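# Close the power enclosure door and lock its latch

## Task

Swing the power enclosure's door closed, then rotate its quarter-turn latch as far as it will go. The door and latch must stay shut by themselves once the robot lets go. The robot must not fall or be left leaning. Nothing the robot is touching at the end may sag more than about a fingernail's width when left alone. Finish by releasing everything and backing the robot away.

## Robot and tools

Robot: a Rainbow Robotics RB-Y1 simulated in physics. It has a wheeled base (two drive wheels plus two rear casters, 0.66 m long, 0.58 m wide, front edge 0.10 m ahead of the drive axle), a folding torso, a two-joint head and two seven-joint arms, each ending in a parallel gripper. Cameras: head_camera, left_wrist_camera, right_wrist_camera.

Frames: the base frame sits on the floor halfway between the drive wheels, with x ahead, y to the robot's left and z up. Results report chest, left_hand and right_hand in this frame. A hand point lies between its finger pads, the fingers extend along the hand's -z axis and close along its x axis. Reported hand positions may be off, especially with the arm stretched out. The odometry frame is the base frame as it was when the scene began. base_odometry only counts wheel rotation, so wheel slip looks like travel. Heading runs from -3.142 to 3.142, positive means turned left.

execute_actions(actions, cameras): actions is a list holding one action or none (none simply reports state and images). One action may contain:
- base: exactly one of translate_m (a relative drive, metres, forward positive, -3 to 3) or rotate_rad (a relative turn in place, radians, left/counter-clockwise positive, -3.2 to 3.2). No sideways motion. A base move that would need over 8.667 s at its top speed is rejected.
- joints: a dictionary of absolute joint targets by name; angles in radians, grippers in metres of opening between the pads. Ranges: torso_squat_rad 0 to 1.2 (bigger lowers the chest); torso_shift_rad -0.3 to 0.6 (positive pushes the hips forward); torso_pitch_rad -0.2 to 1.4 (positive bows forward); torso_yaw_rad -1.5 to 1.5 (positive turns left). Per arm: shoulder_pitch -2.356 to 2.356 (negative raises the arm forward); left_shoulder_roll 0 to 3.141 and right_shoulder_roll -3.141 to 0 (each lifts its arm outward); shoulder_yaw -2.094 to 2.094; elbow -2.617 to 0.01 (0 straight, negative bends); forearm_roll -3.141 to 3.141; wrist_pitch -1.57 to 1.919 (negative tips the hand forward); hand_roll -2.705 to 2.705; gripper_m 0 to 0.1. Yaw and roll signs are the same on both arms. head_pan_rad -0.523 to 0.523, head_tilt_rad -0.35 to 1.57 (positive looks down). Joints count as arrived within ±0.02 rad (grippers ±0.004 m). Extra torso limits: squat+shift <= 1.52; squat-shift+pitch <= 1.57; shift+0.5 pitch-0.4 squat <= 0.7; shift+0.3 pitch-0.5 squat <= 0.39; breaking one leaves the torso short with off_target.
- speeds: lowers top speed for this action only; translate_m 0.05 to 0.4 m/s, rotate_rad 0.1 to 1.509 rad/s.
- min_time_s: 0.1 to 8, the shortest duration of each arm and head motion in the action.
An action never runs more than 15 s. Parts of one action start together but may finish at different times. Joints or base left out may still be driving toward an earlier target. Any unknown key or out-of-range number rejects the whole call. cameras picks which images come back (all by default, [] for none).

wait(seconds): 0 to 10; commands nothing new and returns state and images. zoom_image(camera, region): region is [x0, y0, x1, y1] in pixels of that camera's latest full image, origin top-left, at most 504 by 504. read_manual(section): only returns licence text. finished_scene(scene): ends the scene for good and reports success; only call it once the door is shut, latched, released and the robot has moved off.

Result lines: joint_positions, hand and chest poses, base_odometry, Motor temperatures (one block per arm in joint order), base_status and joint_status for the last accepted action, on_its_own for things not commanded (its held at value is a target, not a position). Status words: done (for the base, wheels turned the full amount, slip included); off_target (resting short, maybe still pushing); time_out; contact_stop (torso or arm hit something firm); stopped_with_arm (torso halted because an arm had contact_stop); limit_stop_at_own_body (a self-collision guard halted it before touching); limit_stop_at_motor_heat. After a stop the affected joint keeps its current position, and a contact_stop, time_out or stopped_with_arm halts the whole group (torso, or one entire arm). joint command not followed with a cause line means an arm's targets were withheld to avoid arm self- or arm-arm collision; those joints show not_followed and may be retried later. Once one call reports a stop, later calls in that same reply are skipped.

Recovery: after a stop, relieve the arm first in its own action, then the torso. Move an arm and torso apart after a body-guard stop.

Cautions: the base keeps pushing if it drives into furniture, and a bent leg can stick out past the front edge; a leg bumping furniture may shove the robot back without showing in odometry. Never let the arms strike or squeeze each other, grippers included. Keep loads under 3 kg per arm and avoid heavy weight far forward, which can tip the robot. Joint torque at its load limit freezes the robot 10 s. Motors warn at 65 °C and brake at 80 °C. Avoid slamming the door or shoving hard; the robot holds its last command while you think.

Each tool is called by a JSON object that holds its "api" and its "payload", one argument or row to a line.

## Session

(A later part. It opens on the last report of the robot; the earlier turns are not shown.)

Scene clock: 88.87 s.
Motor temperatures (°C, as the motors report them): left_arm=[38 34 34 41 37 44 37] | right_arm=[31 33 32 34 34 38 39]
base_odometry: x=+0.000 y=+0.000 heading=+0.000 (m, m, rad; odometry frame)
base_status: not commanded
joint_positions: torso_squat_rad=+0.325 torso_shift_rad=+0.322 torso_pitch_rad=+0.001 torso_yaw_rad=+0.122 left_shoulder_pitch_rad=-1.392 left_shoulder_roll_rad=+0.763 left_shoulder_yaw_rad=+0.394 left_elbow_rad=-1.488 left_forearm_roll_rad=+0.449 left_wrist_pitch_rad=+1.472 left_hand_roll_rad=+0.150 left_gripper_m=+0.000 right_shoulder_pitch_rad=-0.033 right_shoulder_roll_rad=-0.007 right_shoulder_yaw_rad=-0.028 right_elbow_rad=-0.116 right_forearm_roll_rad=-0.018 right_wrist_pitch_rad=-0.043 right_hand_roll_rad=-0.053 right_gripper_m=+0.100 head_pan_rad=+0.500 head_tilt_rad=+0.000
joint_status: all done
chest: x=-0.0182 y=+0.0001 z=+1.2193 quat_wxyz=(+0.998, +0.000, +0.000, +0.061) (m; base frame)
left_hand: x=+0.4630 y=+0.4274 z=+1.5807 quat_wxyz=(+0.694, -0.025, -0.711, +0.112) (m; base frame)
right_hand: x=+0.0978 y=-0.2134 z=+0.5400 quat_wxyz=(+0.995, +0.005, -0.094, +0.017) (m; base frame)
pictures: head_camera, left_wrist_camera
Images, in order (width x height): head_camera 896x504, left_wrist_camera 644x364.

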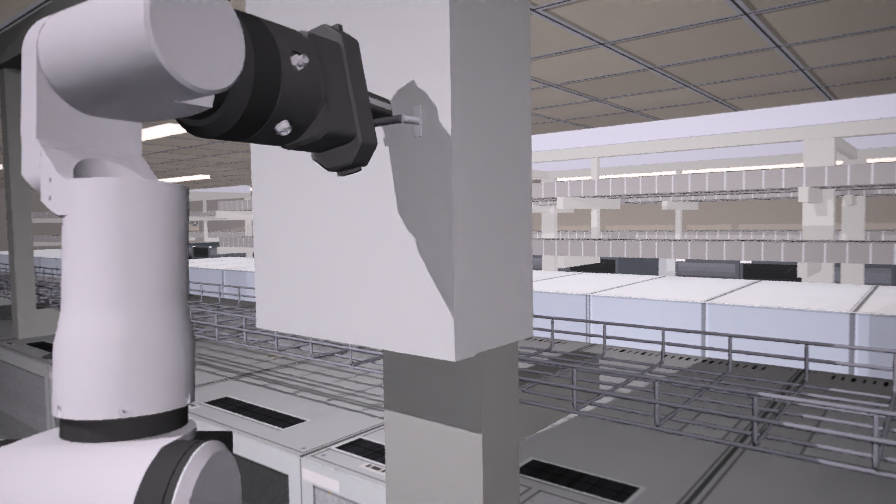

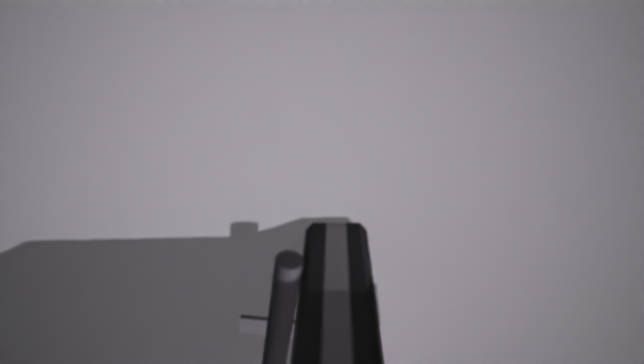

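{"api": "execute_actions", "payload": {
  "actions": [
    {"joints":{"torso_shift_rad":0.332,"torso_squat_rad":0.32}}
  ],
  "cameras": ["head_camera","left_wrist_camera"]
}}

{"api": "zoom_image", "payload": {
  "camera": "head_camera",
  "region": [330,60,530,180]
}}

{"api": "zoom_image", "payload": {
  "camera": "head_camera",
  "region": [420,300,540,380]
}}

Scene clock: 90.37 s.
Motor temperatures (°C, as the motors report them): left_arm=[38 34 34 41 37 45 37] | right_arm=[31 33 32 34 34 38 39]
base_odometry: x=+0.000 y=+0.000 heading=+0.000 (m, m, rad; odometry frame)
base_status: not commanded
joint_positions: torso_squat_rad=+0.320 torso_shift_rad=+0.330 torso_pitch_rad=-0.001 torso_yaw_rad=+0.123 left_shoulder_pitch_rad=-1.392 left_shoulder_roll_rad=+0.763 left_shoulder_yaw_rad=+0.394 left_elbow_rad=-1.490 left_forearm_roll_rad=+0.449 left_wrist_pitch_rad=+1.474 left_hand_roll_rad=+0.150 left_gripper_m=+0.000 right_shoulder_pitch_rad=-0.033 right_shoulder_roll_rad=-0.007 right_shoulder_yaw_rad=-0.028 right_elbow_rad=-0.116 right_forearm_roll_rad=-0.018 right_wrist_pitch_rad=-0.043 right_hand_roll_rad=-0.053 right_gripper_m=+0.100 head_pan_rad=+0.500 head_tilt_rad=+0.000
joint_status: all done
chest: x=-0.0128 y=+0.0000 z=+1.2183 quat_wxyz=(+0.998, +0.000, -0.001, +0.061) (m; base frame)
left_hand: x=+0.4673 y=+0.4272 z=+1.5807 quat_wxyz=(+0.693, -0.025, -0.711, +0.112) (m; base frame)
right_hand: x=+0.1046 y=-0.2134 z=+0.5393 quat_wxyz=(+0.995, +0.005, -0.095, +0.017) (m; base frame)
pictures: head_camera, left_wrist_camera
Images, in order (width x height): head_camera 896x504, left_wrist_camera 644x364.

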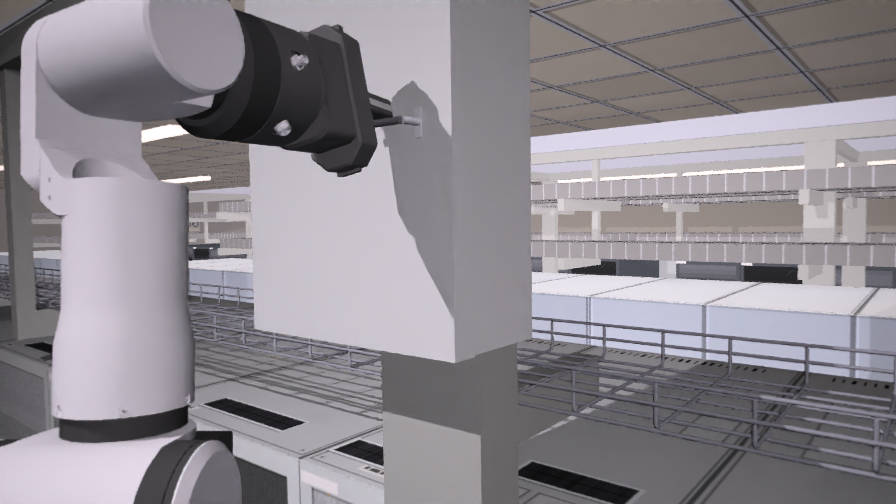

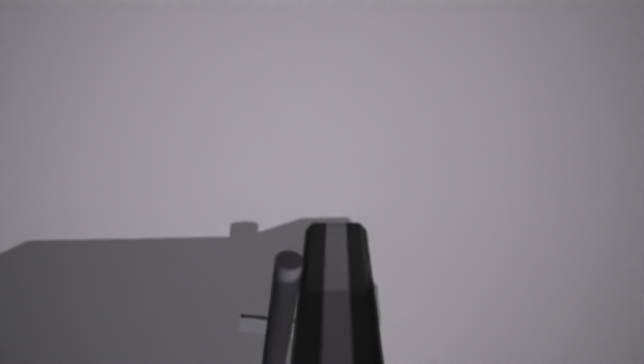

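Region (330, 60, 530, 180) of head_camera's 896x504 image, scaled by 2.520, with more detail than that image has; it fills the top 302 rows of this view, and the rest is white.

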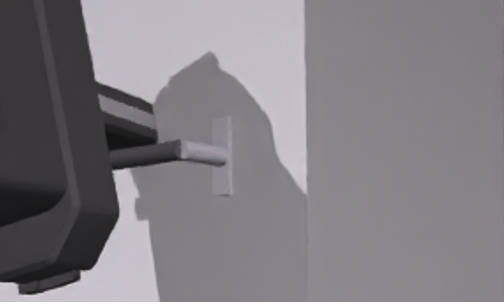

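Region (420, 300, 540, 380) of head_camera's 896x504 image, scaled by 4.200, with more detail than that image has.

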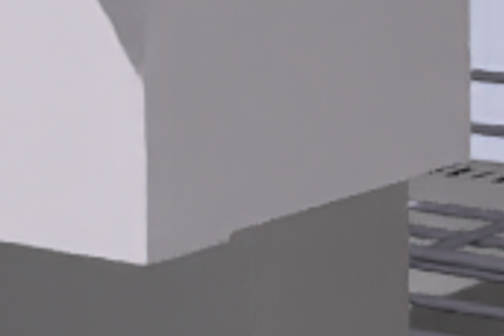

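{"api": "execute_actions", "payload": {
  "actions": [
    {"joints":{"torso_shift_rad":0.334,"torso_squat_rad":0.338}}
  ],
  "cameras": ["left_wrist_camera"]
}}

Scene clock: 91.90 s.
Motor temperatures (°C, as the motors report them): left_arm=[38 34 34 41 37 45 37] | right_arm=[31 33 32 34 34 38 39]
base_odometry: x=+0.000 y=+0.000 heading=+0.000 (m, m, rad; odometry frame)
base_status: not commanded
joint_positions: torso_squat_rad=+0.338 torso_shift_rad=+0.333 torso_pitch_rad=-0.001 torso_yaw_rad=+0.123 left_shoulder_pitch_rad=-1.394 left_shoulder_roll_rad=+0.764 left_shoulder_yaw_rad=+0.395 left_elbow_rad=-1.490 left_forearm_roll_rad=+0.449 left_wrist_pitch_rad=+1.471 left_hand_roll_rad=+0.150 left_gripper_m=+0.000 right_shoulder_pitch_rad=-0.033 right_shoulder_roll_rad=-0.007 right_shoulder_yaw_rad=-0.028 right_elbow_rad=-0.116 right_forearm_roll_rad=-0.018 right_wrist_pitch_rad=-0.043 right_hand_roll_rad=-0.053 right_gripper_m=+0.100 head_pan_rad=+0.500 head_tilt_rad=+0.000
joint_status: all done
chest: x=-0.0127 y=+0.0000 z=+1.2140 quat_wxyz=(+0.998, +0.000, -0.001, +0.061) (m; base frame)
left_hand: x=+0.4666 y=+0.4272 z=+1.5782 quat_wxyz=(+0.692, -0.025, -0.713, +0.112) (m; base frame)
right_hand: x=+0.1046 y=-0.2133 z=+0.5350 quat_wxyz=(+0.995, +0.005, -0.095, +0.017) (m; base frame)
pictures: left_wrist_camera
Images, in order (width x height): left_wrist_camera 644x364.

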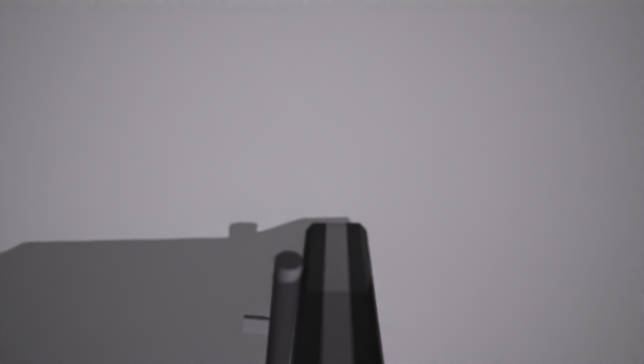

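Slight movement, perhaps.

{"api": "execute_actions", "payload": {
  "actions": [
    {"joints":{"torso_shift_rad":0.333,"torso_squat_rad":0.355}}
  ],
  "cameras": ["left_wrist_camera"]
}}

Scene clock: 92.90 s.
Motor temperatures (°C, as the motors report them): left_arm=[38 34 34 41 37 45 37] | right_arm=[31 33 32 34 34 38 39]
base_odometry: x=+0.000 y=+0.000 heading=+0.000 (m, m, rad; odometry frame)
base_status: not commanded
joint_positions: torso_squat_rad=+0.355 torso_shift_rad=+0.332 torso_pitch_rad=+0.000 torso_yaw_rad=+0.122 left_shoulder_pitch_rad=-1.394 left_shoulder_roll_rad=+0.764 left_shoulder_yaw_rad=+0.395 left_elbow_rad=-1.490 left_forearm_roll_rad=+0.449 left_wrist_pitch_rad=+1.471 left_hand_roll_rad=+0.150 left_gripper_m=+0.000 right_shoulder_pitch_rad=-0.033 right_shoulder_roll_rad=-0.007 right_shoulder_yaw_rad=-0.028 right_elbow_rad=-0.116 right_forearm_roll_rad=-0.018 right_wrist_pitch_rad=-0.043 right_hand_roll_rad=-0.053 right_gripper_m=+0.100 head_pan_rad=+0.500 head_tilt_rad=+0.000
joint_status: all done
chest: x=-0.0141 y=+0.0000 z=+1.2104 quat_wxyz=(+0.998, +0.000, +0.000, +0.061) (m; base frame)
left_hand: x=+0.4656 y=+0.4271 z=+1.5740 quat_wxyz=(+0.692, -0.025, -0.713, +0.112) (m; base frame)
right_hand: x=+0.1026 y=-0.2134 z=+0.5312 quat_wxyz=(+0.995, +0.005, -0.095, +0.017) (m; base frame)
pictures: left_wrist_camera
Images, in order (width x height): left_wrist_camera 644x364.

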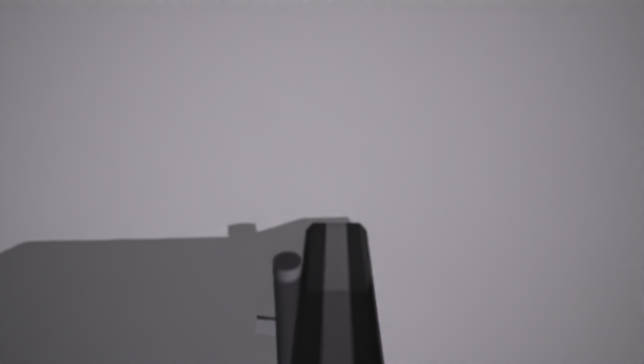

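{"api": "execute_actions", "payload": {
  "actions": [
    {"joints":{"torso_shift_rad":0.33,"torso_squat_rad":0.427,"left_hand_roll_rad":0.7},"min_time_s":0.8}
  ],
  "cameras": ["left_wrist_camera"]
}}

{"api": "execute_actions", "payload": {
  "actions": [
    {"joints":{"torso_shift_rad":0.322,"torso_squat_rad":0.47,"torso_yaw_rad":0.1,"left_hand_roll_rad":1.15},"min_time_s":0.8}
  ],
  "cameras": ["head_camera","left_wrist_camera"]
}}

Scene clock: 95.40 s.
Motor temperatures (°C, as the motors report them): left_arm=[38 34 34 41 37 46 37] | right_arm=[31 33 32 34 34 38 39]
base_odometry: x=+0.000 y=+0.000 heading=+0.000 (m, m, rad; odometry frame)
base_status: not commanded
joint_positions: torso_squat_rad=+0.427 torso_shift_rad=+0.330 torso_pitch_rad=+0.001 torso_yaw_rad=+0.122 left_shoulder_pitch_rad=-1.393 left_shoulder_roll_rad=+0.763 left_shoulder_yaw_rad=+0.395 left_elbow_rad=-1.488 left_forearm_roll_rad=+0.449 left_wrist_pitch_rad=+1.471 left_hand_roll_rad=+0.700 left_gripper_m=+0.000 right_shoulder_pitch_rad=-0.033 right_shoulder_roll_rad=-0.007 right_shoulder_yaw_rad=-0.028 right_elbow_rad=-0.116 right_forearm_roll_rad=-0.018 right_wrist_pitch_rad=-0.043 right_hand_roll_rad=-0.053 right_gripper_m=+0.100 head_pan_rad=+0.500 head_tilt_rad=+0.000
joint_status: all done
chest: x=-0.0215 y=+0.0001 z=+1.1928 quat_wxyz=(+0.998, +0.000, +0.000, +0.061) (m; base frame)
left_hand: x=+0.4594 y=+0.4275 z=+1.5546 quat_wxyz=(+0.637, -0.218, -0.678, +0.296) (m; base frame)
right_hand: x=+0.0943 y=-0.2134 z=+0.5135 quat_wxyz=(+0.995, +0.005, -0.094, +0.017) (m; base frame)
pictures: left_wrist_camera
Images, in order (width x height): left_wrist_camera 644x364.

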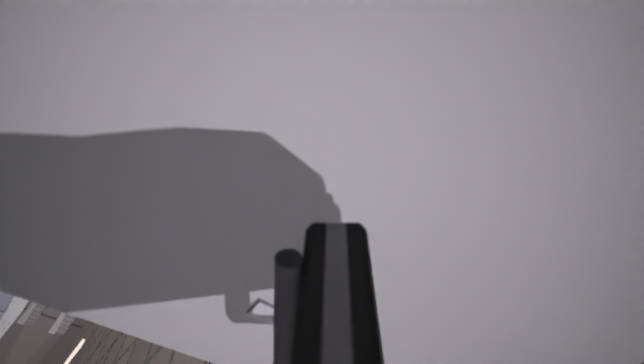

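Scene clock: 96.50 s.
Motor temperatures (°C, as the motors report them): left_arm=[38 34 34 41 37 46 37] | right_arm=[31 33 32 34 34 38 39]
base_odometry: x=+0.000 y=+0.000 heading=+0.000 (m, m, rad; odometry frame)
base_status: not commanded
joint_positions: torso_squat_rad=+0.470 torso_shift_rad=+0.322 torso_pitch_rad=+0.001 torso_yaw_rad=+0.101 left_shoulder_pitch_rad=-1.391 left_shoulder_roll_rad=+0.764 left_shoulder_yaw_rad=+0.395 left_elbow_rad=-1.487 left_forearm_roll_rad=+0.448 left_wrist_pitch_rad=+1.472 left_hand_roll_rad=+1.150 left_gripper_m=+0.000 right_shoulder_pitch_rad=-0.033 right_shoulder_roll_rad=-0.007 right_shoulder_yaw_rad=-0.028 right_elbow_rad=-0.116 right_forearm_roll_rad=-0.018 right_wrist_pitch_rad=-0.043 right_hand_roll_rad=-0.053 right_gripper_m=+0.100 head_pan_rad=+0.500 head_tilt_rad=+0.000
joint_status: all done
chest: x=-0.0305 y=+0.0007 z=+1.1820 quat_wxyz=(+0.999, +0.000, +0.000, +0.050) (m; base frame)
left_hand: x=+0.4598 y=+0.4194 z=+1.5421 quat_wxyz=(+0.559, -0.369, -0.607, +0.427) (m; base frame)
right_hand: x=+0.0807 y=-0.2160 z=+0.5030 quat_wxyz=(+0.996, +0.004, -0.094, +0.006) (m; base frame)
pictures: head_camera, left_wrist_camera
Images, in order (width x height): head_camera 896x504, left_wrist_camera 644x364.

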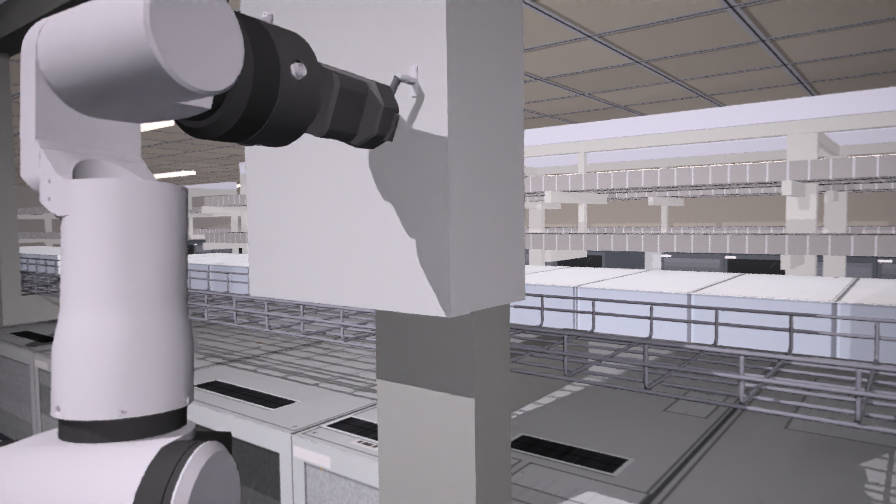

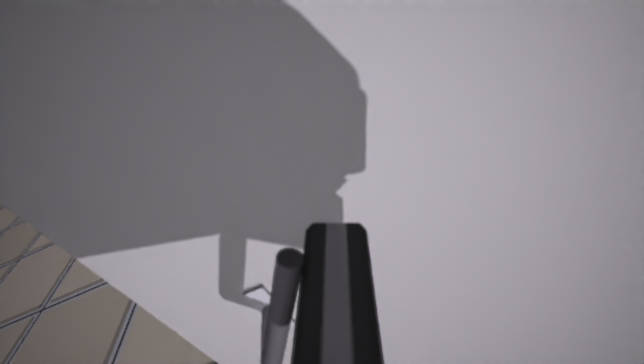

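{"api": "execute_actions", "payload": {
  "actions": [
    {"joints":{"torso_shift_rad":0.308,"torso_squat_rad":0.492,"torso_yaw_rad":0.068,"left_hand_roll_rad":1.5},"min_time_s":0.8}
  ],
  "cameras": ["left_wrist_camera"]
}}

{"api": "execute_actions", "payload": {
  "actions": [
    {"joints":{"torso_shift_rad":0.3,"torso_yaw_rad":0.055,"left_hand_roll_rad":1.6,"head_tilt_rad":-0.15}}
  ],
  "cameras": ["head_camera","left_wrist_camera"]
}}

Scene clock: 98.40 s.
Motor temperatures (°C, as the motors report them): left_arm=[38 34 34 41 38 46 37] | right_arm=[31 33 32 34 34 38 39]
base_odometry: x=+0.000 y=+0.000 heading=+0.000 (m, m, rad; odometry frame)
base_status: not commanded
joint_positions: torso_squat_rad=+0.473 torso_shift_rad=+0.319 torso_pitch_rad=+0.000 torso_yaw_rad=+0.097 left_shoulder_pitch_rad=-1.388 left_shoulder_roll_rad=+0.765 left_shoulder_yaw_rad=+0.395 left_elbow_rad=-1.486 left_forearm_roll_rad=+0.447 left_wrist_pitch_rad=+1.473 left_hand_roll_rad=+1.500 left_gripper_m=+0.000 right_shoulder_pitch_rad=-0.032 right_shoulder_roll_rad=-0.007 right_shoulder_yaw_rad=-0.028 right_elbow_rad=-0.116 right_forearm_roll_rad=-0.018 right_wrist_pitch_rad=-0.043 right_hand_roll_rad=-0.053 right_gripper_m=+0.100 head_pan_rad=+0.500 head_tilt_rad=+0.000
joint_status: torso_yaw_rad contact_stop (moved -0.003 of -0.033); the others done
on_its_own: torso_yaw_rad is held at +0.097, not at your +0.068, since a contact_stop
chest: x=-0.0324 y=+0.0011 z=+1.1815 quat_wxyz=(+0.999, -0.001, +0.000, +0.049) (m; base frame)
left_hand: x=+0.4597 y=+0.4196 z=+1.5398 quat_wxyz=(+0.478, -0.469, -0.532, +0.519) (m; base frame)
right_hand: x=+0.0787 y=-0.2165 z=+0.5028 quat_wxyz=(+0.996, +0.003, -0.095, +0.005) (m; base frame)
pictures: left_wrist_camera
Images, in order (width x height): left_wrist_camera 644x364.

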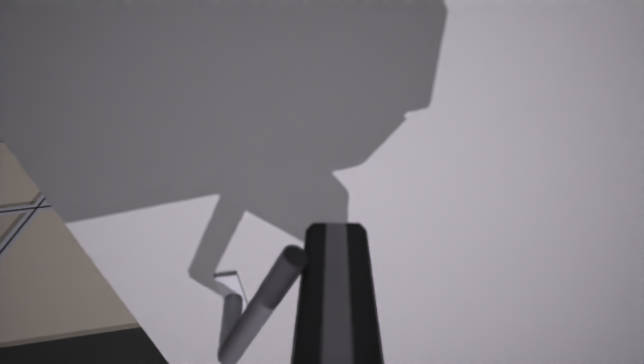

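not run: a stop came earlier in this reply.

{"api": "execute_actions", "payload": {
  "actions": [
    {"joints":{"left_forearm_roll_rad":0.52,"left_wrist_pitch_rad":1.495,"left_hand_roll_rad":1.4},"min_time_s":1}
  ],
  "cameras": ["left_wrist_camera"]
}}

{"api": "execute_actions", "payload": {
  "actions": [
    {"joints":{"left_forearm_roll_rad":0.57,"left_hand_roll_rad":1.57,"head_tilt_rad":-0.15},"min_time_s":1}
  ],
  "cameras": ["head_camera","left_wrist_camera"]
}}

Scene clock: 100.33 s.
Motor temperatures (°C, as the motors report them): left_arm=[38 34 34 41 38 46 37] | right_arm=[31 33 32 34 34 38 39]
base_odometry: x=+0.000 y=+0.000 heading=+0.000 (m, m, rad; odometry frame)
base_status: not commanded
joint_positions: torso_squat_rad=+0.473 torso_shift_rad=+0.320 torso_pitch_rad=+0.000 torso_yaw_rad=+0.097 left_shoulder_pitch_rad=-1.388 left_shoulder_roll_rad=+0.769 left_shoulder_yaw_rad=+0.399 left_elbow_rad=-1.485 left_forearm_roll_rad=+0.445 left_wrist_pitch_rad=+1.473 left_hand_roll_rad=+1.499 left_gripper_m=+0.000 right_shoulder_pitch_rad=-0.032 right_shoulder_roll_rad=-0.007 right_shoulder_yaw_rad=-0.028 right_elbow_rad=-0.116 right_forearm_roll_rad=-0.018 right_wrist_pitch_rad=-0.043 right_hand_roll_rad=-0.053 right_gripper_m=+0.100 head_pan_rad=+0.500 head_tilt_rad=+0.000
joint_status: left_forearm_roll_rad contact_stop (moved -0.001 of +0.073); left_wrist_pitch_rad contact_stop_at_left_forearm_roll_rad (moved +0.000 of +0.022); left_hand_roll_rad contact_stop_at_left_forearm_roll_rad (moved -0.001 of -0.100)
on_its_own: torso_yaw_rad is held at +0.097, not at your +0.068, since a contact_stop; left_forearm_roll_rad is held at +0.446, not at your +0.520, since a contact_stop; left_wrist_pitch_rad is held at +1.473, not at your +1.495, since a contact_stop; left_hand_roll_rad is held at +1.499, not at your +1.400, since a contact_stop
chest: x=-0.0322 y=+0.0005 z=+1.1815 quat_wxyz=(+0.999, +0.000, +0.000, +0.049) (m; base frame)
left_hand: x=+0.4583 y=+0.4216 z=+1.5414 quat_wxyz=(+0.475, -0.468, -0.534, +0.519) (m; base frame)
right_hand: x=+0.0786 y=-0.2165 z=+0.5025 quat_wxyz=(+0.996, +0.003, -0.094, +0.005) (m; base frame)
pictures: left_wrist_camera
Images, in order (width x height): left_wrist_camera 644x364.

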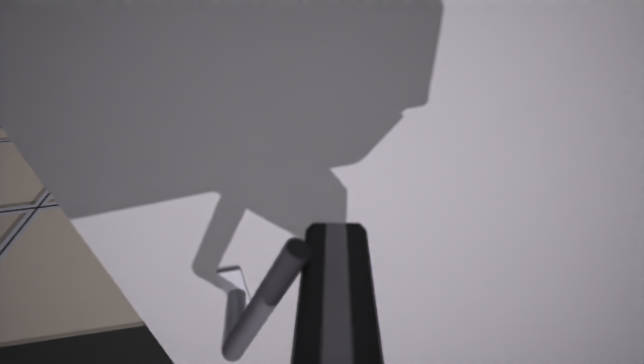

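not run: a stop came earlier in this reply.

{"api": "execute_actions", "payload": {
  "actions": [
    {"joints":{"left_forearm_roll_rad":0.42,"left_hand_roll_rad":0.9,"head_tilt_rad":-0.15},"min_time_s":0.8}
  ],
  "cameras": ["head_camera","left_wrist_camera"]
}}

{"api": "zoom_image", "payload": {
  "camera": "head_camera",
  "region": [320,120,500,260]
}}

Scene clock: 102.07 s.
Motor temperatures (°C, as the motors report them): left_arm=[38 34 34 41 38 45 37] | right_arm=[31 33 32 34 34 38 39]
base_odometry: x=+0.000 y=+0.000 heading=+0.000 (m, m, rad; odometry frame)
base_status: not commanded
joint_positions: torso_squat_rad=+0.473 torso_shift_rad=+0.320 torso_pitch_rad=+0.000 torso_yaw_rad=+0.097 left_shoulder_pitch_rad=-1.388 left_shoulder_roll_rad=+0.768 left_shoulder_yaw_rad=+0.398 left_elbow_rad=-1.486 left_forearm_roll_rad=+0.420 left_wrist_pitch_rad=+1.473 left_hand_roll_rad=+0.900 left_gripper_m=+0.000 right_shoulder_pitch_rad=-0.032 right_shoulder_roll_rad=-0.007 right_shoulder_yaw_rad=-0.028 right_elbow_rad=-0.116 right_forearm_roll_rad=-0.018 right_wrist_pitch_rad=-0.043 right_hand_roll_rad=-0.053 right_gripper_m=+0.100 head_pan_rad=+0.500 head_tilt_rad=-0.150
joint_status: all done
on_its_own: torso_yaw_rad is held at +0.097, not at your +0.068, since a contact_stop; left_wrist_pitch_rad is held at +1.473, not at your +1.495, since a contact_stop
chest: x=-0.0322 y=+0.0002 z=+1.1815 quat_wxyz=(+0.999, +0.000, +0.000, +0.048) (m; base frame)
left_hand: x=+0.4584 y=+0.4259 z=+1.5408 quat_wxyz=(+0.604, -0.281, -0.652, +0.362) (m; base frame)
right_hand: x=+0.0785 y=-0.2165 z=+0.5024 quat_wxyz=(+0.996, +0.004, -0.094, +0.005) (m; base frame)
pictures: head_camera, left_wrist_camera
Images, in order (width x height): head_camera 896x504, left_wrist_camera 644x364.

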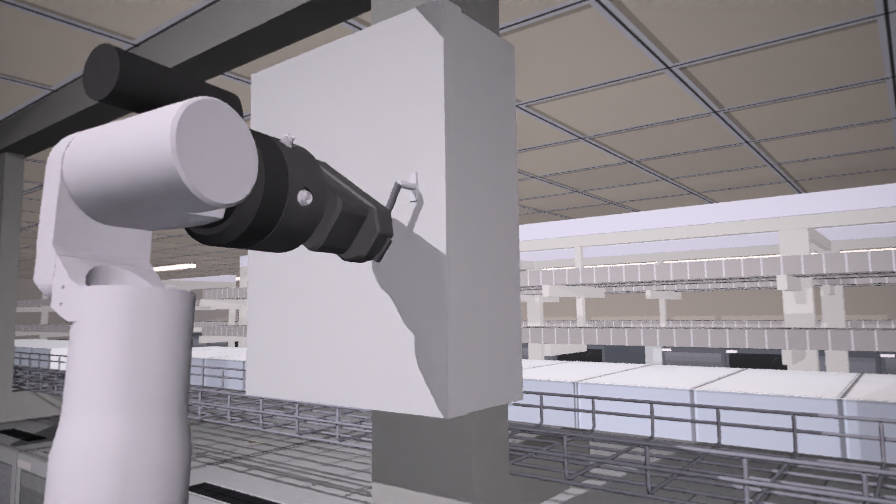

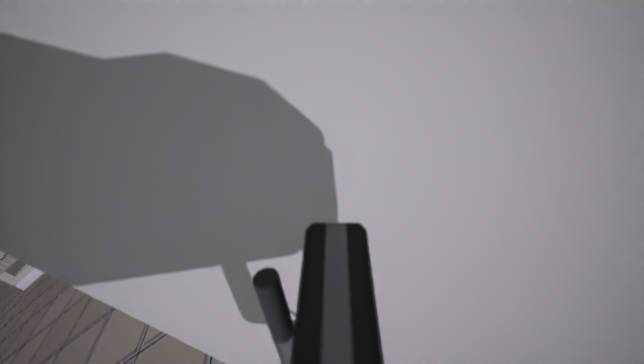

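Region (320, 120, 500, 260) of head_camera's 896x504 image, scaled by 2.800, with more detail than that image has.

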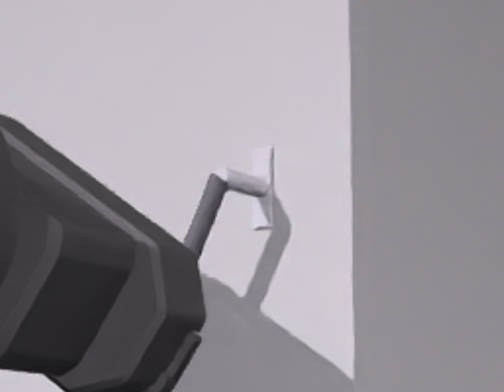

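{"api": "execute_actions", "payload": {
  "actions": [
    {"joints":{"torso_yaw_rad":0.097,"torso_shift_rad":0.334,"torso_squat_rad":0.465,"left_hand_roll_rad":1.25,"left_wrist_pitch_rad":1.473}}
  ],
  "cameras": ["left_wrist_camera"]
}}

{"api": "execute_actions", "payload": {
  "actions": [
    {"joints":{"left_forearm_roll_rad":0.5,"left_hand_roll_rad":1.4,"left_wrist_pitch_rad":1.49},"min_time_s":1}
  ],
  "cameras": ["left_wrist_camera"]
}}

Scene clock: 103.70 s.
Motor temperatures (°C, as the motors report them): left_arm=[38 34 34 41 38 45 37] | right_arm=[31 33 32 34 34 38 39]
base_odometry: x=+0.000 y=+0.000 heading=+0.000 (m, m, rad; odometry frame)
base_status: not commanded
joint_positions: torso_squat_rad=+0.465 torso_shift_rad=+0.333 torso_pitch_rad=-0.001 torso_yaw_rad=+0.097 left_shoulder_pitch_rad=-1.388 left_shoulder_roll_rad=+0.768 left_shoulder_yaw_rad=+0.398 left_elbow_rad=-1.487 left_forearm_roll_rad=+0.420 left_wrist_pitch_rad=+1.474 left_hand_roll_rad=+1.250 left_gripper_m=+0.000 right_shoulder_pitch_rad=-0.033 right_shoulder_roll_rad=-0.007 right_shoulder_yaw_rad=-0.028 right_elbow_rad=-0.116 right_forearm_roll_rad=-0.018 right_wrist_pitch_rad=-0.043 right_hand_roll_rad=-0.053 right_gripper_m=+0.100 head_pan_rad=+0.500 head_tilt_rad=-0.150
joint_status: all done
chest: x=-0.0237 y=+0.0002 z=+1.1811 quat_wxyz=(+0.999, +0.000, -0.001, +0.049) (m; base frame)
left_hand: x=+0.4657 y=+0.4261 z=+1.5413 quat_wxyz=(+0.532, -0.390, -0.594, +0.462) (m; base frame)
right_hand: x=+0.0881 y=-0.2164 z=+0.5022 quat_wxyz=(+0.995, +0.004, -0.095, +0.005) (m; base frame)
pictures: left_wrist_camera
Images, in order (width x height): left_wrist_camera 644x364.

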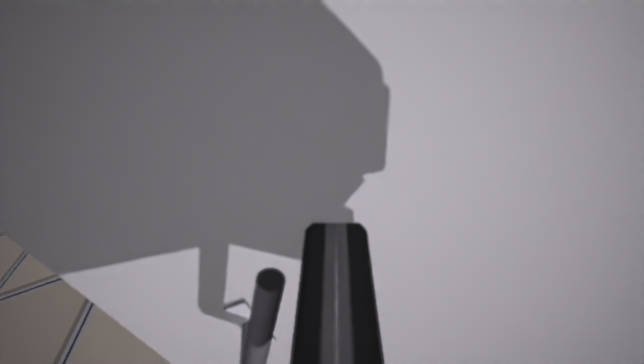

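Scene clock: 105.10 s.
Motor temperatures (°C, as the motors report them): left_arm=[38 34 34 41 38 45 37] | right_arm=[31 33 32 34 34 38 39]
base_odometry: x=+0.000 y=+0.000 heading=+0.000 (m, m, rad; odometry frame)
base_status: not commanded
joint_positions: torso_squat_rad=+0.465 torso_shift_rad=+0.334 torso_pitch_rad=+0.000 torso_yaw_rad=+0.097 left_shoulder_pitch_rad=-1.388 left_shoulder_roll_rad=+0.777 left_shoulder_yaw_rad=+0.403 left_elbow_rad=-1.487 left_forearm_roll_rad=+0.463 left_wrist_pitch_rad=+1.481 left_hand_roll_rad=+1.346 left_gripper_m=+0.000 right_shoulder_pitch_rad=-0.033 right_shoulder_roll_rad=-0.007 right_shoulder_yaw_rad=-0.028 right_elbow_rad=-0.116 right_forearm_roll_rad=-0.018 right_wrist_pitch_rad=-0.043 right_hand_roll_rad=-0.053 right_gripper_m=+0.100 head_pan_rad=+0.500 head_tilt_rad=-0.150
joint_status: left_forearm_roll_rad contact_stop (moved +0.043 of +0.080); left_hand_roll_rad contact_stop_at_left_forearm_roll_rad (moved +0.096 of +0.150); the others done
on_its_own: left_forearm_roll_rad is held at +0.464, not at your +0.500, since a contact_stop; left_hand_roll_rad is held at +1.346, not at your +1.400, since a contact_stop
chest: x=-0.0231 y=+0.0005 z=+1.1811 quat_wxyz=(+0.999, +0.000, +0.000, +0.049) (m; base frame)
left_hand: x=+0.4647 y=+0.4216 z=+1.5417 quat_wxyz=(+0.516, -0.430, -0.565, +0.480) (m; base frame)
right_hand: x=+0.0881 y=-0.2165 z=+0.5021 quat_wxyz=(+0.995, +0.003, -0.095, +0.005) (m; base frame)
pictures: left_wrist_camera
Images, in order (width x height): left_wrist_camera 644x364.

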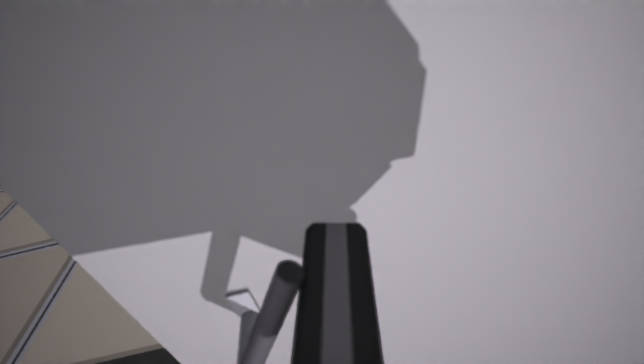

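{"api": "execute_actions", "payload": {
  "actions": [
    {"joints":{"left_forearm_roll_rad":0.455,"torso_shift_rad":0.325}}
  ],
  "cameras": []
}}

{"api": "execute_actions", "payload": {
  "actions": [
    {"base":{"rotate_rad":-0.025},"joints":{"torso_shift_rad":0.31},"speeds":{"rotate_rad":0.1}}
  ],
  "cameras": ["head_camera","left_wrist_camera"]
}}

Scene clock: 106.93 s.
Motor temperatures (°C, as the motors report them): left_arm=[38 34 34 41 38 45 37] | right_arm=[31 33 32 34 34 38 39]
base_odometry: x=+0.000 y=+0.000 heading=+0.000 (m, m, rad; odometry frame)
base_status: not commanded
joint_positions: torso_squat_rad=+0.465 torso_shift_rad=+0.325 torso_pitch_rad=+0.000 torso_yaw_rad=+0.097 left_shoulder_pitch_rad=-1.388 left_shoulder_roll_rad=+0.775 left_shoulder_yaw_rad=+0.402 left_elbow_rad=-1.487 left_forearm_roll_rad=+0.455 left_wrist_pitch_rad=+1.481 left_hand_roll_rad=+1.346 left_gripper_m=+0.000 right_shoulder_pitch_rad=-0.033 right_shoulder_roll_rad=-0.007 right_shoulder_yaw_rad=-0.028 right_elbow_rad=-0.116 right_forearm_roll_rad=-0.018 right_wrist_pitch_rad=-0.043 right_hand_roll_rad=-0.053 right_gripper_m=+0.100 head_pan_rad=+0.500 head_tilt_rad=-0.150
joint_status: all done
on_its_own: left_hand_roll_rad is held at +1.346, not at your +1.400, since a contact_stop
chest: x=-0.0281 y=+0.0002 z=+1.1828 quat_wxyz=(+0.999, +0.000, +0.000, +0.049) (m; base frame)
left_hand: x=+0.4604 y=+0.4219 z=+1.5428 quat_wxyz=(+0.515, -0.427, -0.566, +0.482) (m; base frame)
right_hand: x=+0.0826 y=-0.2165 z=+0.5037 quat_wxyz=(+0.996, +0.004, -0.094, +0.005) (m; base frame)
pictures: none
No camera images: the call's "cameras" was empty. Leave "cameras" out to get every camera's image.

Scene clock: 108.13 s.
Motor temperatures (°C, as the motors report them): left_arm=[38 34 34 41 39 44 37] | right_arm=[31 33 32 34 34 38 39]
base_odometry: x=+0.000 y=+0.000 heading=-0.022 (m, m, rad; odometry frame)
base_status: done
joint_positions: torso_squat_rad=+0.465 torso_shift_rad=+0.310 torso_pitch_rad=+0.000 torso_yaw_rad=+0.098 left_shoulder_pitch_rad=-1.387 left_shoulder_roll_rad=+0.779 left_shoulder_yaw_rad=+0.404 left_elbow_rad=-1.485 left_forearm_roll_rad=+0.453 left_wrist_pitch_rad=+1.481 left_hand_roll_rad=+1.346 left_gripper_m=+0.000 right_shoulder_pitch_rad=-0.032 right_shoulder_roll_rad=-0.007 right_shoulder_yaw_rad=-0.028 right_elbow_rad=-0.116 right_forearm_roll_rad=-0.018 right_wrist_pitch_rad=-0.043 right_hand_roll_rad=-0.053 right_gripper_m=+0.100 head_pan_rad=+0.500 head_tilt_rad=-0.150
joint_status: all done
on_its_own: left_hand_roll_rad is held at +1.346, not at your +1.400, since a contact_stop
chest: x=-0.0370 y=+0.0012 z=+1.1858 quat_wxyz=(+0.999, -0.001, +0.000, +0.049) (m; base frame)
left_hand: x=+0.4504 y=+0.4267 z=+1.5451 quat_wxyz=(+0.513, -0.426, -0.567, +0.484) (m; base frame)
right_hand: x=+0.0738 y=-0.2165 z=+0.5070 quat_wxyz=(+0.996, +0.003, -0.094, +0.005) (m; base frame)
pictures: head_camera, left_wrist_camera
Images, in order (width x height): head_camera 896x504, left_wrist_camera 644x364.

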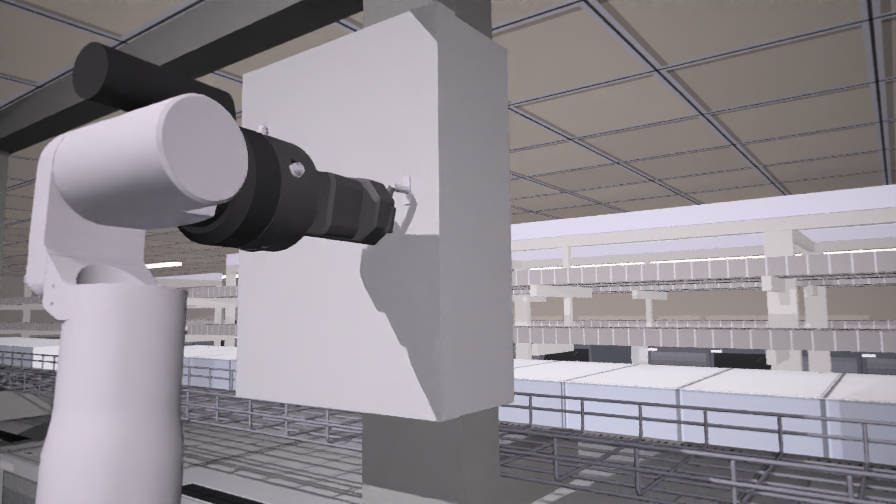

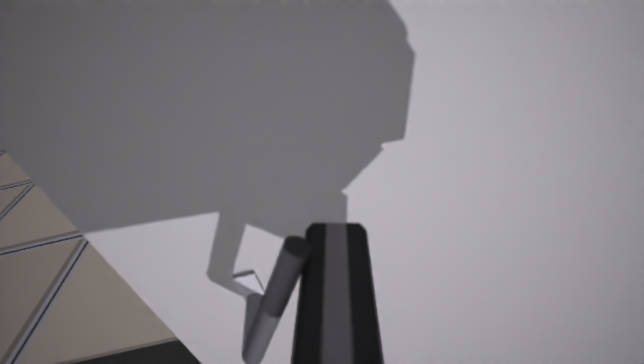

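{"api": "execute_actions", "payload": {
  "actions": [
    {"base":{"rotate_rad":-0.022},"joints":{"torso_shift_rad":0.30,"torso_squat_rad":0.49},"speeds":{"rotate_rad":0.1}}
  ],
  "cameras": ["left_wrist_camera"]
}}

Scene clock: 109.70 s.
Motor temperatures (°C, as the motors report them): left_arm=[38 34 34 41 39 44 37] | right_arm=[31 33 32 34 34 38 39]
base_odometry: x=+0.000 y=+0.000 heading=-0.042 (m, m, rad; odometry frame)
base_status: done
joint_positions: torso_squat_rad=+0.490 torso_shift_rad=+0.300 torso_pitch_rad=+0.000 torso_yaw_rad=+0.098 left_shoulder_pitch_rad=-1.387 left_shoulder_roll_rad=+0.780 left_shoulder_yaw_rad=+0.405 left_elbow_rad=-1.486 left_forearm_roll_rad=+0.452 left_wrist_pitch_rad=+1.479 left_hand_roll_rad=+1.346 left_gripper_m=+0.000 right_shoulder_pitch_rad=-0.032 right_shoulder_roll_rad=-0.007 right_shoulder_yaw_rad=-0.028 right_elbow_rad=-0.116 right_forearm_roll_rad=-0.018 right_wrist_pitch_rad=-0.043 right_hand_roll_rad=-0.053 right_gripper_m=+0.100 head_pan_rad=+0.500 head_tilt_rad=-0.150
joint_status: all done
on_its_own: left_hand_roll_rad is held at +1.346, not at your +1.400, since a contact_stop
chest: x=-0.0455 y=+0.0013 z=+1.1800 quat_wxyz=(+0.999, -0.001, +0.000, +0.049) (m; base frame)
left_hand: x=+0.4411 y=+0.4278 z=+1.5404 quat_wxyz=(+0.511, -0.426, -0.568, +0.484) (m; base frame)
right_hand: x=+0.0655 y=-0.2165 z=+0.5013 quat_wxyz=(+0.996, +0.003, -0.094, +0.005) (m; base frame)
pictures: left_wrist_camera
Images, in order (width x height): left_wrist_camera 644x364.

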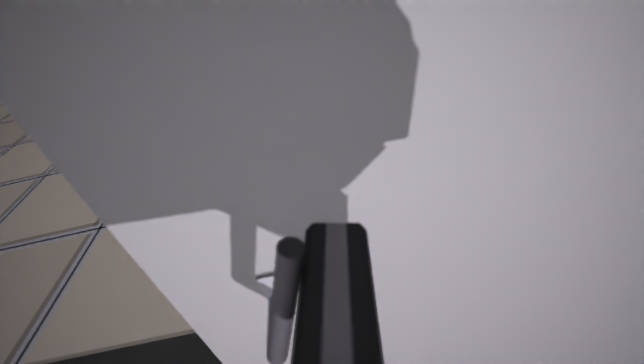

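Working.

{"api": "execute_actions", "payload": {
  "actions": [
    {"base":{"rotate_rad":-0.02},"joints":{"torso_shift_rad":0.288,"torso_squat_rad":0.5,"left_hand_roll_rad":1.62},"speeds":{"rotate_rad":0.1}}
  ],
  "cameras": ["head_camera","left_wrist_camera"]
}}

Scene clock: 110.90 s.
Motor temperatures (°C, as the motors report them): left_arm=[38 34 34 41 40 44 37] | right_arm=[31 33 32 34 34 38 39]
base_odometry: x=+0.000 y=+0.000 heading=-0.059 (m, m, rad; odometry frame)
base_status: done
joint_positions: torso_squat_rad=+0.500 torso_shift_rad=+0.288 torso_pitch_rad=+0.001 torso_yaw_rad=+0.098 left_shoulder_pitch_rad=-1.385 left_shoulder_roll_rad=+0.780 left_shoulder_yaw_rad=+0.405 left_elbow_rad=-1.484 left_forearm_roll_rad=+0.451 left_wrist_pitch_rad=+1.481 left_hand_roll_rad=+1.620 left_gripper_m=+0.000 right_shoulder_pitch_rad=-0.032 right_shoulder_roll_rad=-0.007 right_shoulder_yaw_rad=-0.028 right_elbow_rad=-0.116 right_forearm_roll_rad=-0.018 right_wrist_pitch_rad=-0.043 right_hand_roll_rad=-0.053 right_gripper_m=+0.100 head_pan_rad=+0.500 head_tilt_rad=-0.150
joint_status: all done
chest: x=-0.0531 y=+0.0017 z=+1.1789 quat_wxyz=(+0.999, -0.001, +0.000, +0.049) (m; base frame)
left_hand: x=+0.4343 y=+0.4293 z=+1.5370 quat_wxyz=(+0.441, -0.498, -0.503, +0.551) (m; base frame)
right_hand: x=+0.0575 y=-0.2166 z=+0.5003 quat_wxyz=(+0.996, +0.002, -0.094, +0.005) (m; base frame)
pictures: head_camera, left_wrist_camera
Images, in order (width x height): head_camera 896x504, left_wrist_camera 644x364.

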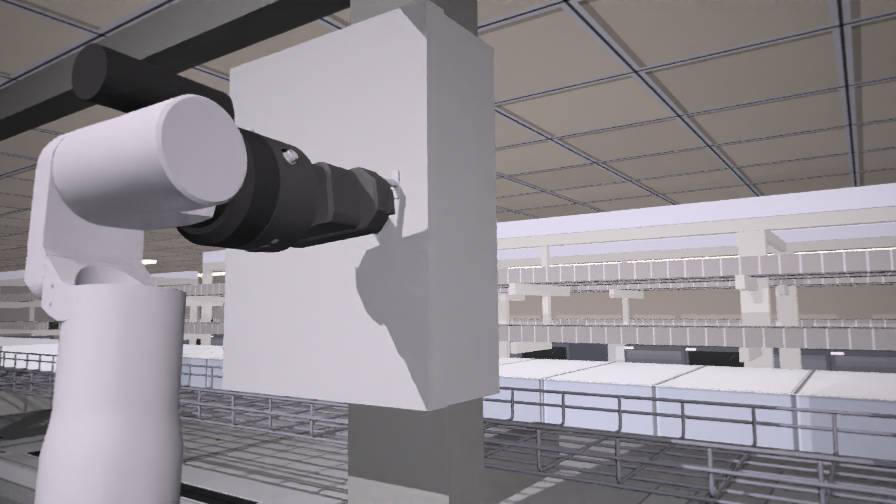

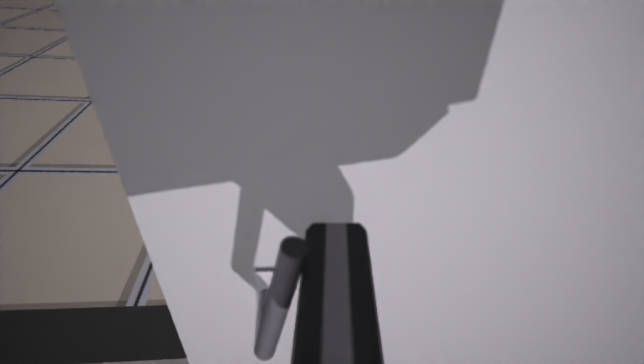

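{"api": "execute_actions", "payload": {
  "actions": [
    {"base":{"rotate_rad":-0.018},"joints":{"torso_shift_rad":0.282},"speeds":{"rotate_rad":0.1}}
  ],
  "cameras": ["left_wrist_camera"]
}}

Scene clock: 112.73 s.
Motor temperatures (°C, as the motors report them): left_arm=[38 34 34 41 42 44 37] | right_arm=[31 33 32 34 34 38 39]
base_odometry: x=-0.001 y=+0.000 heading=-0.073 (m, m, rad; odometry frame)
base_status: done
joint_positions: torso_squat_rad=+0.500 torso_shift_rad=+0.282 torso_pitch_rad=+0.000 torso_yaw_rad=+0.098 left_shoulder_pitch_rad=-1.383 left_shoulder_roll_rad=+0.781 left_shoulder_yaw_rad=+0.406 left_elbow_rad=-1.484 left_forearm_roll_rad=+0.451 left_wrist_pitch_rad=+1.482 left_hand_roll_rad=+1.620 left_gripper_m=+0.000 right_shoulder_pitch_rad=-0.032 right_shoulder_roll_rad=-0.007 right_shoulder_yaw_rad=-0.028 right_elbow_rad=-0.116 right_forearm_roll_rad=-0.018 right_wrist_pitch_rad=-0.043 right_hand_roll_rad=-0.053 right_gripper_m=+0.100 head_pan_rad=+0.500 head_tilt_rad=-0.150
joint_status: all done
chest: x=-0.0571 y=+0.0020 z=+1.1800 quat_wxyz=(+0.999, -0.002, +0.000, +0.049) (m; base frame)
left_hand: x=+0.4301 y=+0.4309 z=+1.5369 quat_wxyz=(+0.441, -0.497, -0.503, +0.553) (m; base frame)
right_hand: x=+0.0540 y=-0.2166 z=+0.5015 quat_wxyz=(+0.996, +0.002, -0.094, +0.005) (m; base frame)
pictures: left_wrist_camera
Images, in order (width x height): left_wrist_camera 644x364.

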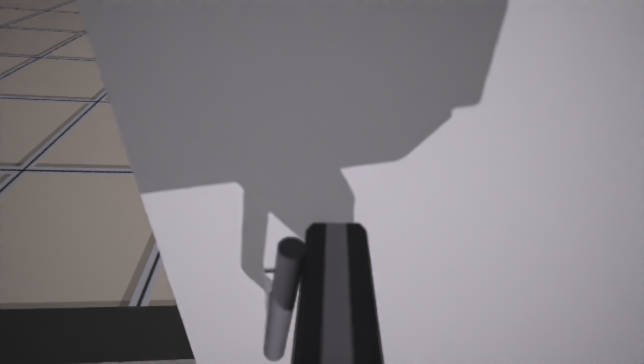

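{"api": "execute_actions", "payload": {
  "actions": [
    {"base":{"rotate_rad":-0.018},"joints":{"torso_shift_rad":0.275},"speeds":{"rotate_rad":0.1}}
  ],
  "cameras": ["left_wrist_camera"]
}}

Scene clock: 114.17 s.
Motor temperatures (°C, as the motors report them): left_arm=[38 34 34 41 43 44 37] | right_arm=[31 33 32 34 34 38 39]
base_odometry: x=-0.001 y=+0.000 heading=-0.087 (m, m, rad; odometry frame)
base_status: done
joint_positions: torso_squat_rad=+0.500 torso_shift_rad=+0.275 torso_pitch_rad=+0.000 torso_yaw_rad=+0.099 left_shoulder_pitch_rad=-1.382 left_shoulder_roll_rad=+0.782 left_shoulder_yaw_rad=+0.406 left_elbow_rad=-1.484 left_forearm_roll_rad=+0.451 left_wrist_pitch_rad=+1.483 left_hand_roll_rad=+1.620 left_gripper_m=+0.000 right_shoulder_pitch_rad=-0.033 right_shoulder_roll_rad=-0.007 right_shoulder_yaw_rad=-0.028 right_elbow_rad=-0.116 right_forearm_roll_rad=-0.018 right_wrist_pitch_rad=-0.043 right_hand_roll_rad=-0.053 right_gripper_m=+0.100 head_pan_rad=+0.500 head_tilt_rad=-0.150
joint_status: all done
chest: x=-0.0615 y=+0.0022 z=+1.1812 quat_wxyz=(+0.999, -0.002, +0.000, +0.049) (m; base frame)
left_hand: x=+0.4256 y=+0.4319 z=+1.5375 quat_wxyz=(+0.440, -0.497, -0.503, +0.554) (m; base frame)
right_hand: x=+0.0499 y=-0.2166 z=+0.5028 quat_wxyz=(+0.995, +0.002, -0.095, +0.006) (m; base frame)
pictures: left_wrist_camera
Images, in order (width x height): left_wrist_camera 644x364.

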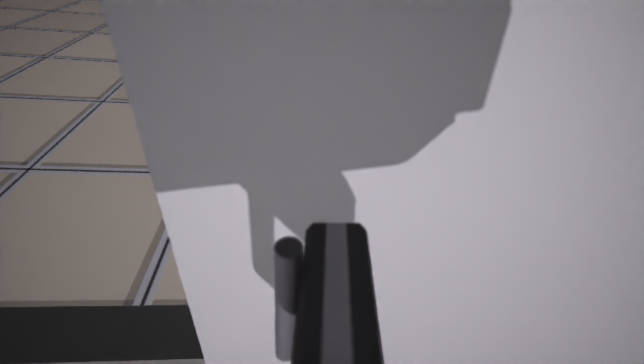

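Now parallel to the finger; one more small step with extra roll.

{"api": "execute_actions", "payload": {
  "actions": [
    {"base":{"rotate_rad":-0.012},"joints":{"torso_shift_rad":0.27,"left_hand_roll_rad":1.75},"speeds":{"rotate_rad":0.1}}
  ],
  "cameras": ["left_wrist_camera"]
}}

Scene clock: 124.87 s.
Motor temperatures (°C, as the motors report them): left_arm=[40 35 34 42 49 43 37] | right_arm=[31 33 32 34 34 38 39]
TORQUE FAULT: left_forearm_roll_rad reached its load limit. The robot stopped for 10 seconds, dropped its targets and accepts commands again. The stop added 9.0 s to the call and to motion_time.
base_odometry: x=-0.001 y=+0.000 heading=-0.095 (m, m, rad; odometry frame)
base_status: done
joint_positions: torso_squat_rad=+0.500 torso_shift_rad=+0.270 torso_pitch_rad=+0.000 torso_yaw_rad=+0.098 left_shoulder_pitch_rad=-1.376 left_shoulder_roll_rad=+0.788 left_shoulder_yaw_rad=+0.410 left_elbow_rad=-1.481 left_forearm_roll_rad=+0.446 left_wrist_pitch_rad=+1.484 left_hand_roll_rad=+1.742 left_gripper_m=+0.000 right_shoulder_pitch_rad=-0.033 right_shoulder_roll_rad=-0.007 right_shoulder_yaw_rad=-0.028 right_elbow_rad=-0.116 right_forearm_roll_rad=-0.018 right_wrist_pitch_rad=-0.043 right_hand_roll_rad=-0.053 right_gripper_m=+0.100 head_pan_rad=+0.500 head_tilt_rad=-0.150
joint_status: all done
on_its_own: left_shoulder_roll_rad is held at +0.782, not at your +0.759, since a torque_fault
chest: x=-0.0642 y=+0.0018 z=+1.1820 quat_wxyz=(+0.999, -0.001, +0.000, +0.049) (m; base frame)
left_hand: x=+0.4223 y=+0.4376 z=+1.5359 quat_wxyz=(+0.403, -0.523, -0.472, +0.584) (m; base frame)
right_hand: x=+0.0469 y=-0.2167 z=+0.5035 quat_wxyz=(+0.996, +0.002, -0.094, +0.005) (m; base frame)
pictures: left_wrist_camera
Images, in order (width x height): left_wrist_camera 644x364.

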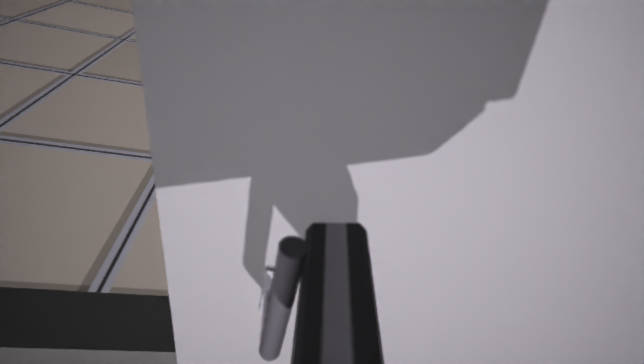

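At the stop.

{"api": "execute_actions", "payload": {
  "actions": [
    {"base":{"rotate_rad":0.04},"joints":{"left_forearm_roll_rad":0.4}}
  ],
  "cameras": []
}}

{"api": "execute_actions", "payload": {
  "actions": [
    {"joints":{"torso_shift_rad":0.0}}
  ],
  "cameras": ["head_camera"]
}}

Scene clock: 126.83 s.
Motor temperatures (°C, as the motors report them): left_arm=[40 34 34 42 48 43 37] | right_arm=[31 33 32 34 34 38 39]
base_odometry: x=-0.001 y=+0.000 heading=-0.056 (m, m, rad; odometry frame)
base_status: done
joint_positions: torso_squat_rad=+0.500 torso_shift_rad=+0.270 torso_pitch_rad=+0.000 torso_yaw_rad=+0.097 left_shoulder_pitch_rad=-1.380 left_shoulder_roll_rad=+0.783 left_shoulder_yaw_rad=+0.407 left_elbow_rad=-1.483 left_forearm_roll_rad=+0.400 left_wrist_pitch_rad=+1.483 left_hand_roll_rad=+1.742 left_gripper_m=+0.000 right_shoulder_pitch_rad=-0.032 right_shoulder_roll_rad=-0.007 right_shoulder_yaw_rad=-0.028 right_elbow_rad=-0.116 right_forearm_roll_rad=-0.018 right_wrist_pitch_rad=-0.043 right_hand_roll_rad=-0.053 right_gripper_m=+0.100 head_pan_rad=+0.500 head_tilt_rad=-0.150
joint_status: all done
on_its_own: left_shoulder_roll_rad is held at +0.782, not at your +0.759, since a torque_fault
chest: x=-0.0640 y=+0.0001 z=+1.1820 quat_wxyz=(+0.999, +0.000, +0.000, +0.049) (m; base frame)
left_hand: x=+0.4224 y=+0.4406 z=+1.5378 quat_wxyz=(+0.394, -0.511, -0.485, +0.590) (m; base frame)
right_hand: x=+0.0466 y=-0.2165 z=+0.5028 quat_wxyz=(+0.996, +0.004, -0.094, +0.005) (m; base frame)
pictures: none
No camera images: the call's "cameras" was empty. Leave "cameras" out to get every camera's image.

Scene clock: 129.40 s.
Motor temperatures (°C, as the motors report them): left_arm=[39 34 34 42 47 42 37] | right_arm=[31 33 32 34 34 38 39]
base_odometry: x=-0.001 y=+0.000 heading=-0.056 (m, m, rad; odometry frame)
base_status: not commanded
joint_positions: torso_squat_rad=+0.500 torso_shift_rad=+0.000 torso_pitch_rad=+0.000 torso_yaw_rad=+0.097 left_shoulder_pitch_rad=-1.380 left_shoulder_roll_rad=+0.783 left_shoulder_yaw_rad=+0.407 left_elbow_rad=-1.483 left_forearm_roll_rad=+0.400 left_wrist_pitch_rad=+1.483 left_hand_roll_rad=+1.742 left_gripper_m=+0.000 right_shoulder_pitch_rad=-0.032 right_shoulder_roll_rad=-0.007 right_shoulder_yaw_rad=-0.028 right_elbow_rad=-0.116 right_forearm_roll_rad=-0.018 right_wrist_pitch_rad=-0.043 right_hand_roll_rad=-0.053 right_gripper_m=+0.100 head_pan_rad=+0.500 head_tilt_rad=-0.150
joint_status: all done
on_its_own: left_shoulder_roll_rad is held at +0.782, not at your +0.759, since a torque_fault
chest: x=-0.2279 y=+0.0001 z=+1.2042 quat_wxyz=(+0.999, +0.000, +0.000, +0.049) (m; base frame)
left_hand: x=+0.2584 y=+0.4406 z=+1.5601 quat_wxyz=(+0.394, -0.511, -0.485, +0.590) (m; base frame)
right_hand: x=-0.1172 y=-0.2165 z=+0.5251 quat_wxyz=(+0.996, +0.004, -0.094, +0.005) (m; base frame)
pictures: head_camera
Images, in order (width x height): head_camera 896x504.

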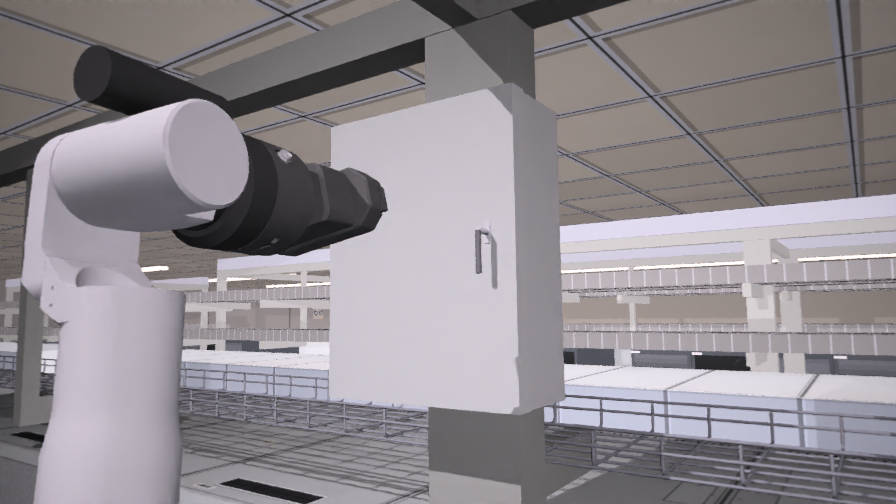

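{"api": "finished_scene", "payload": {
  "scene": 1
}}

The scene is finished: the task was done.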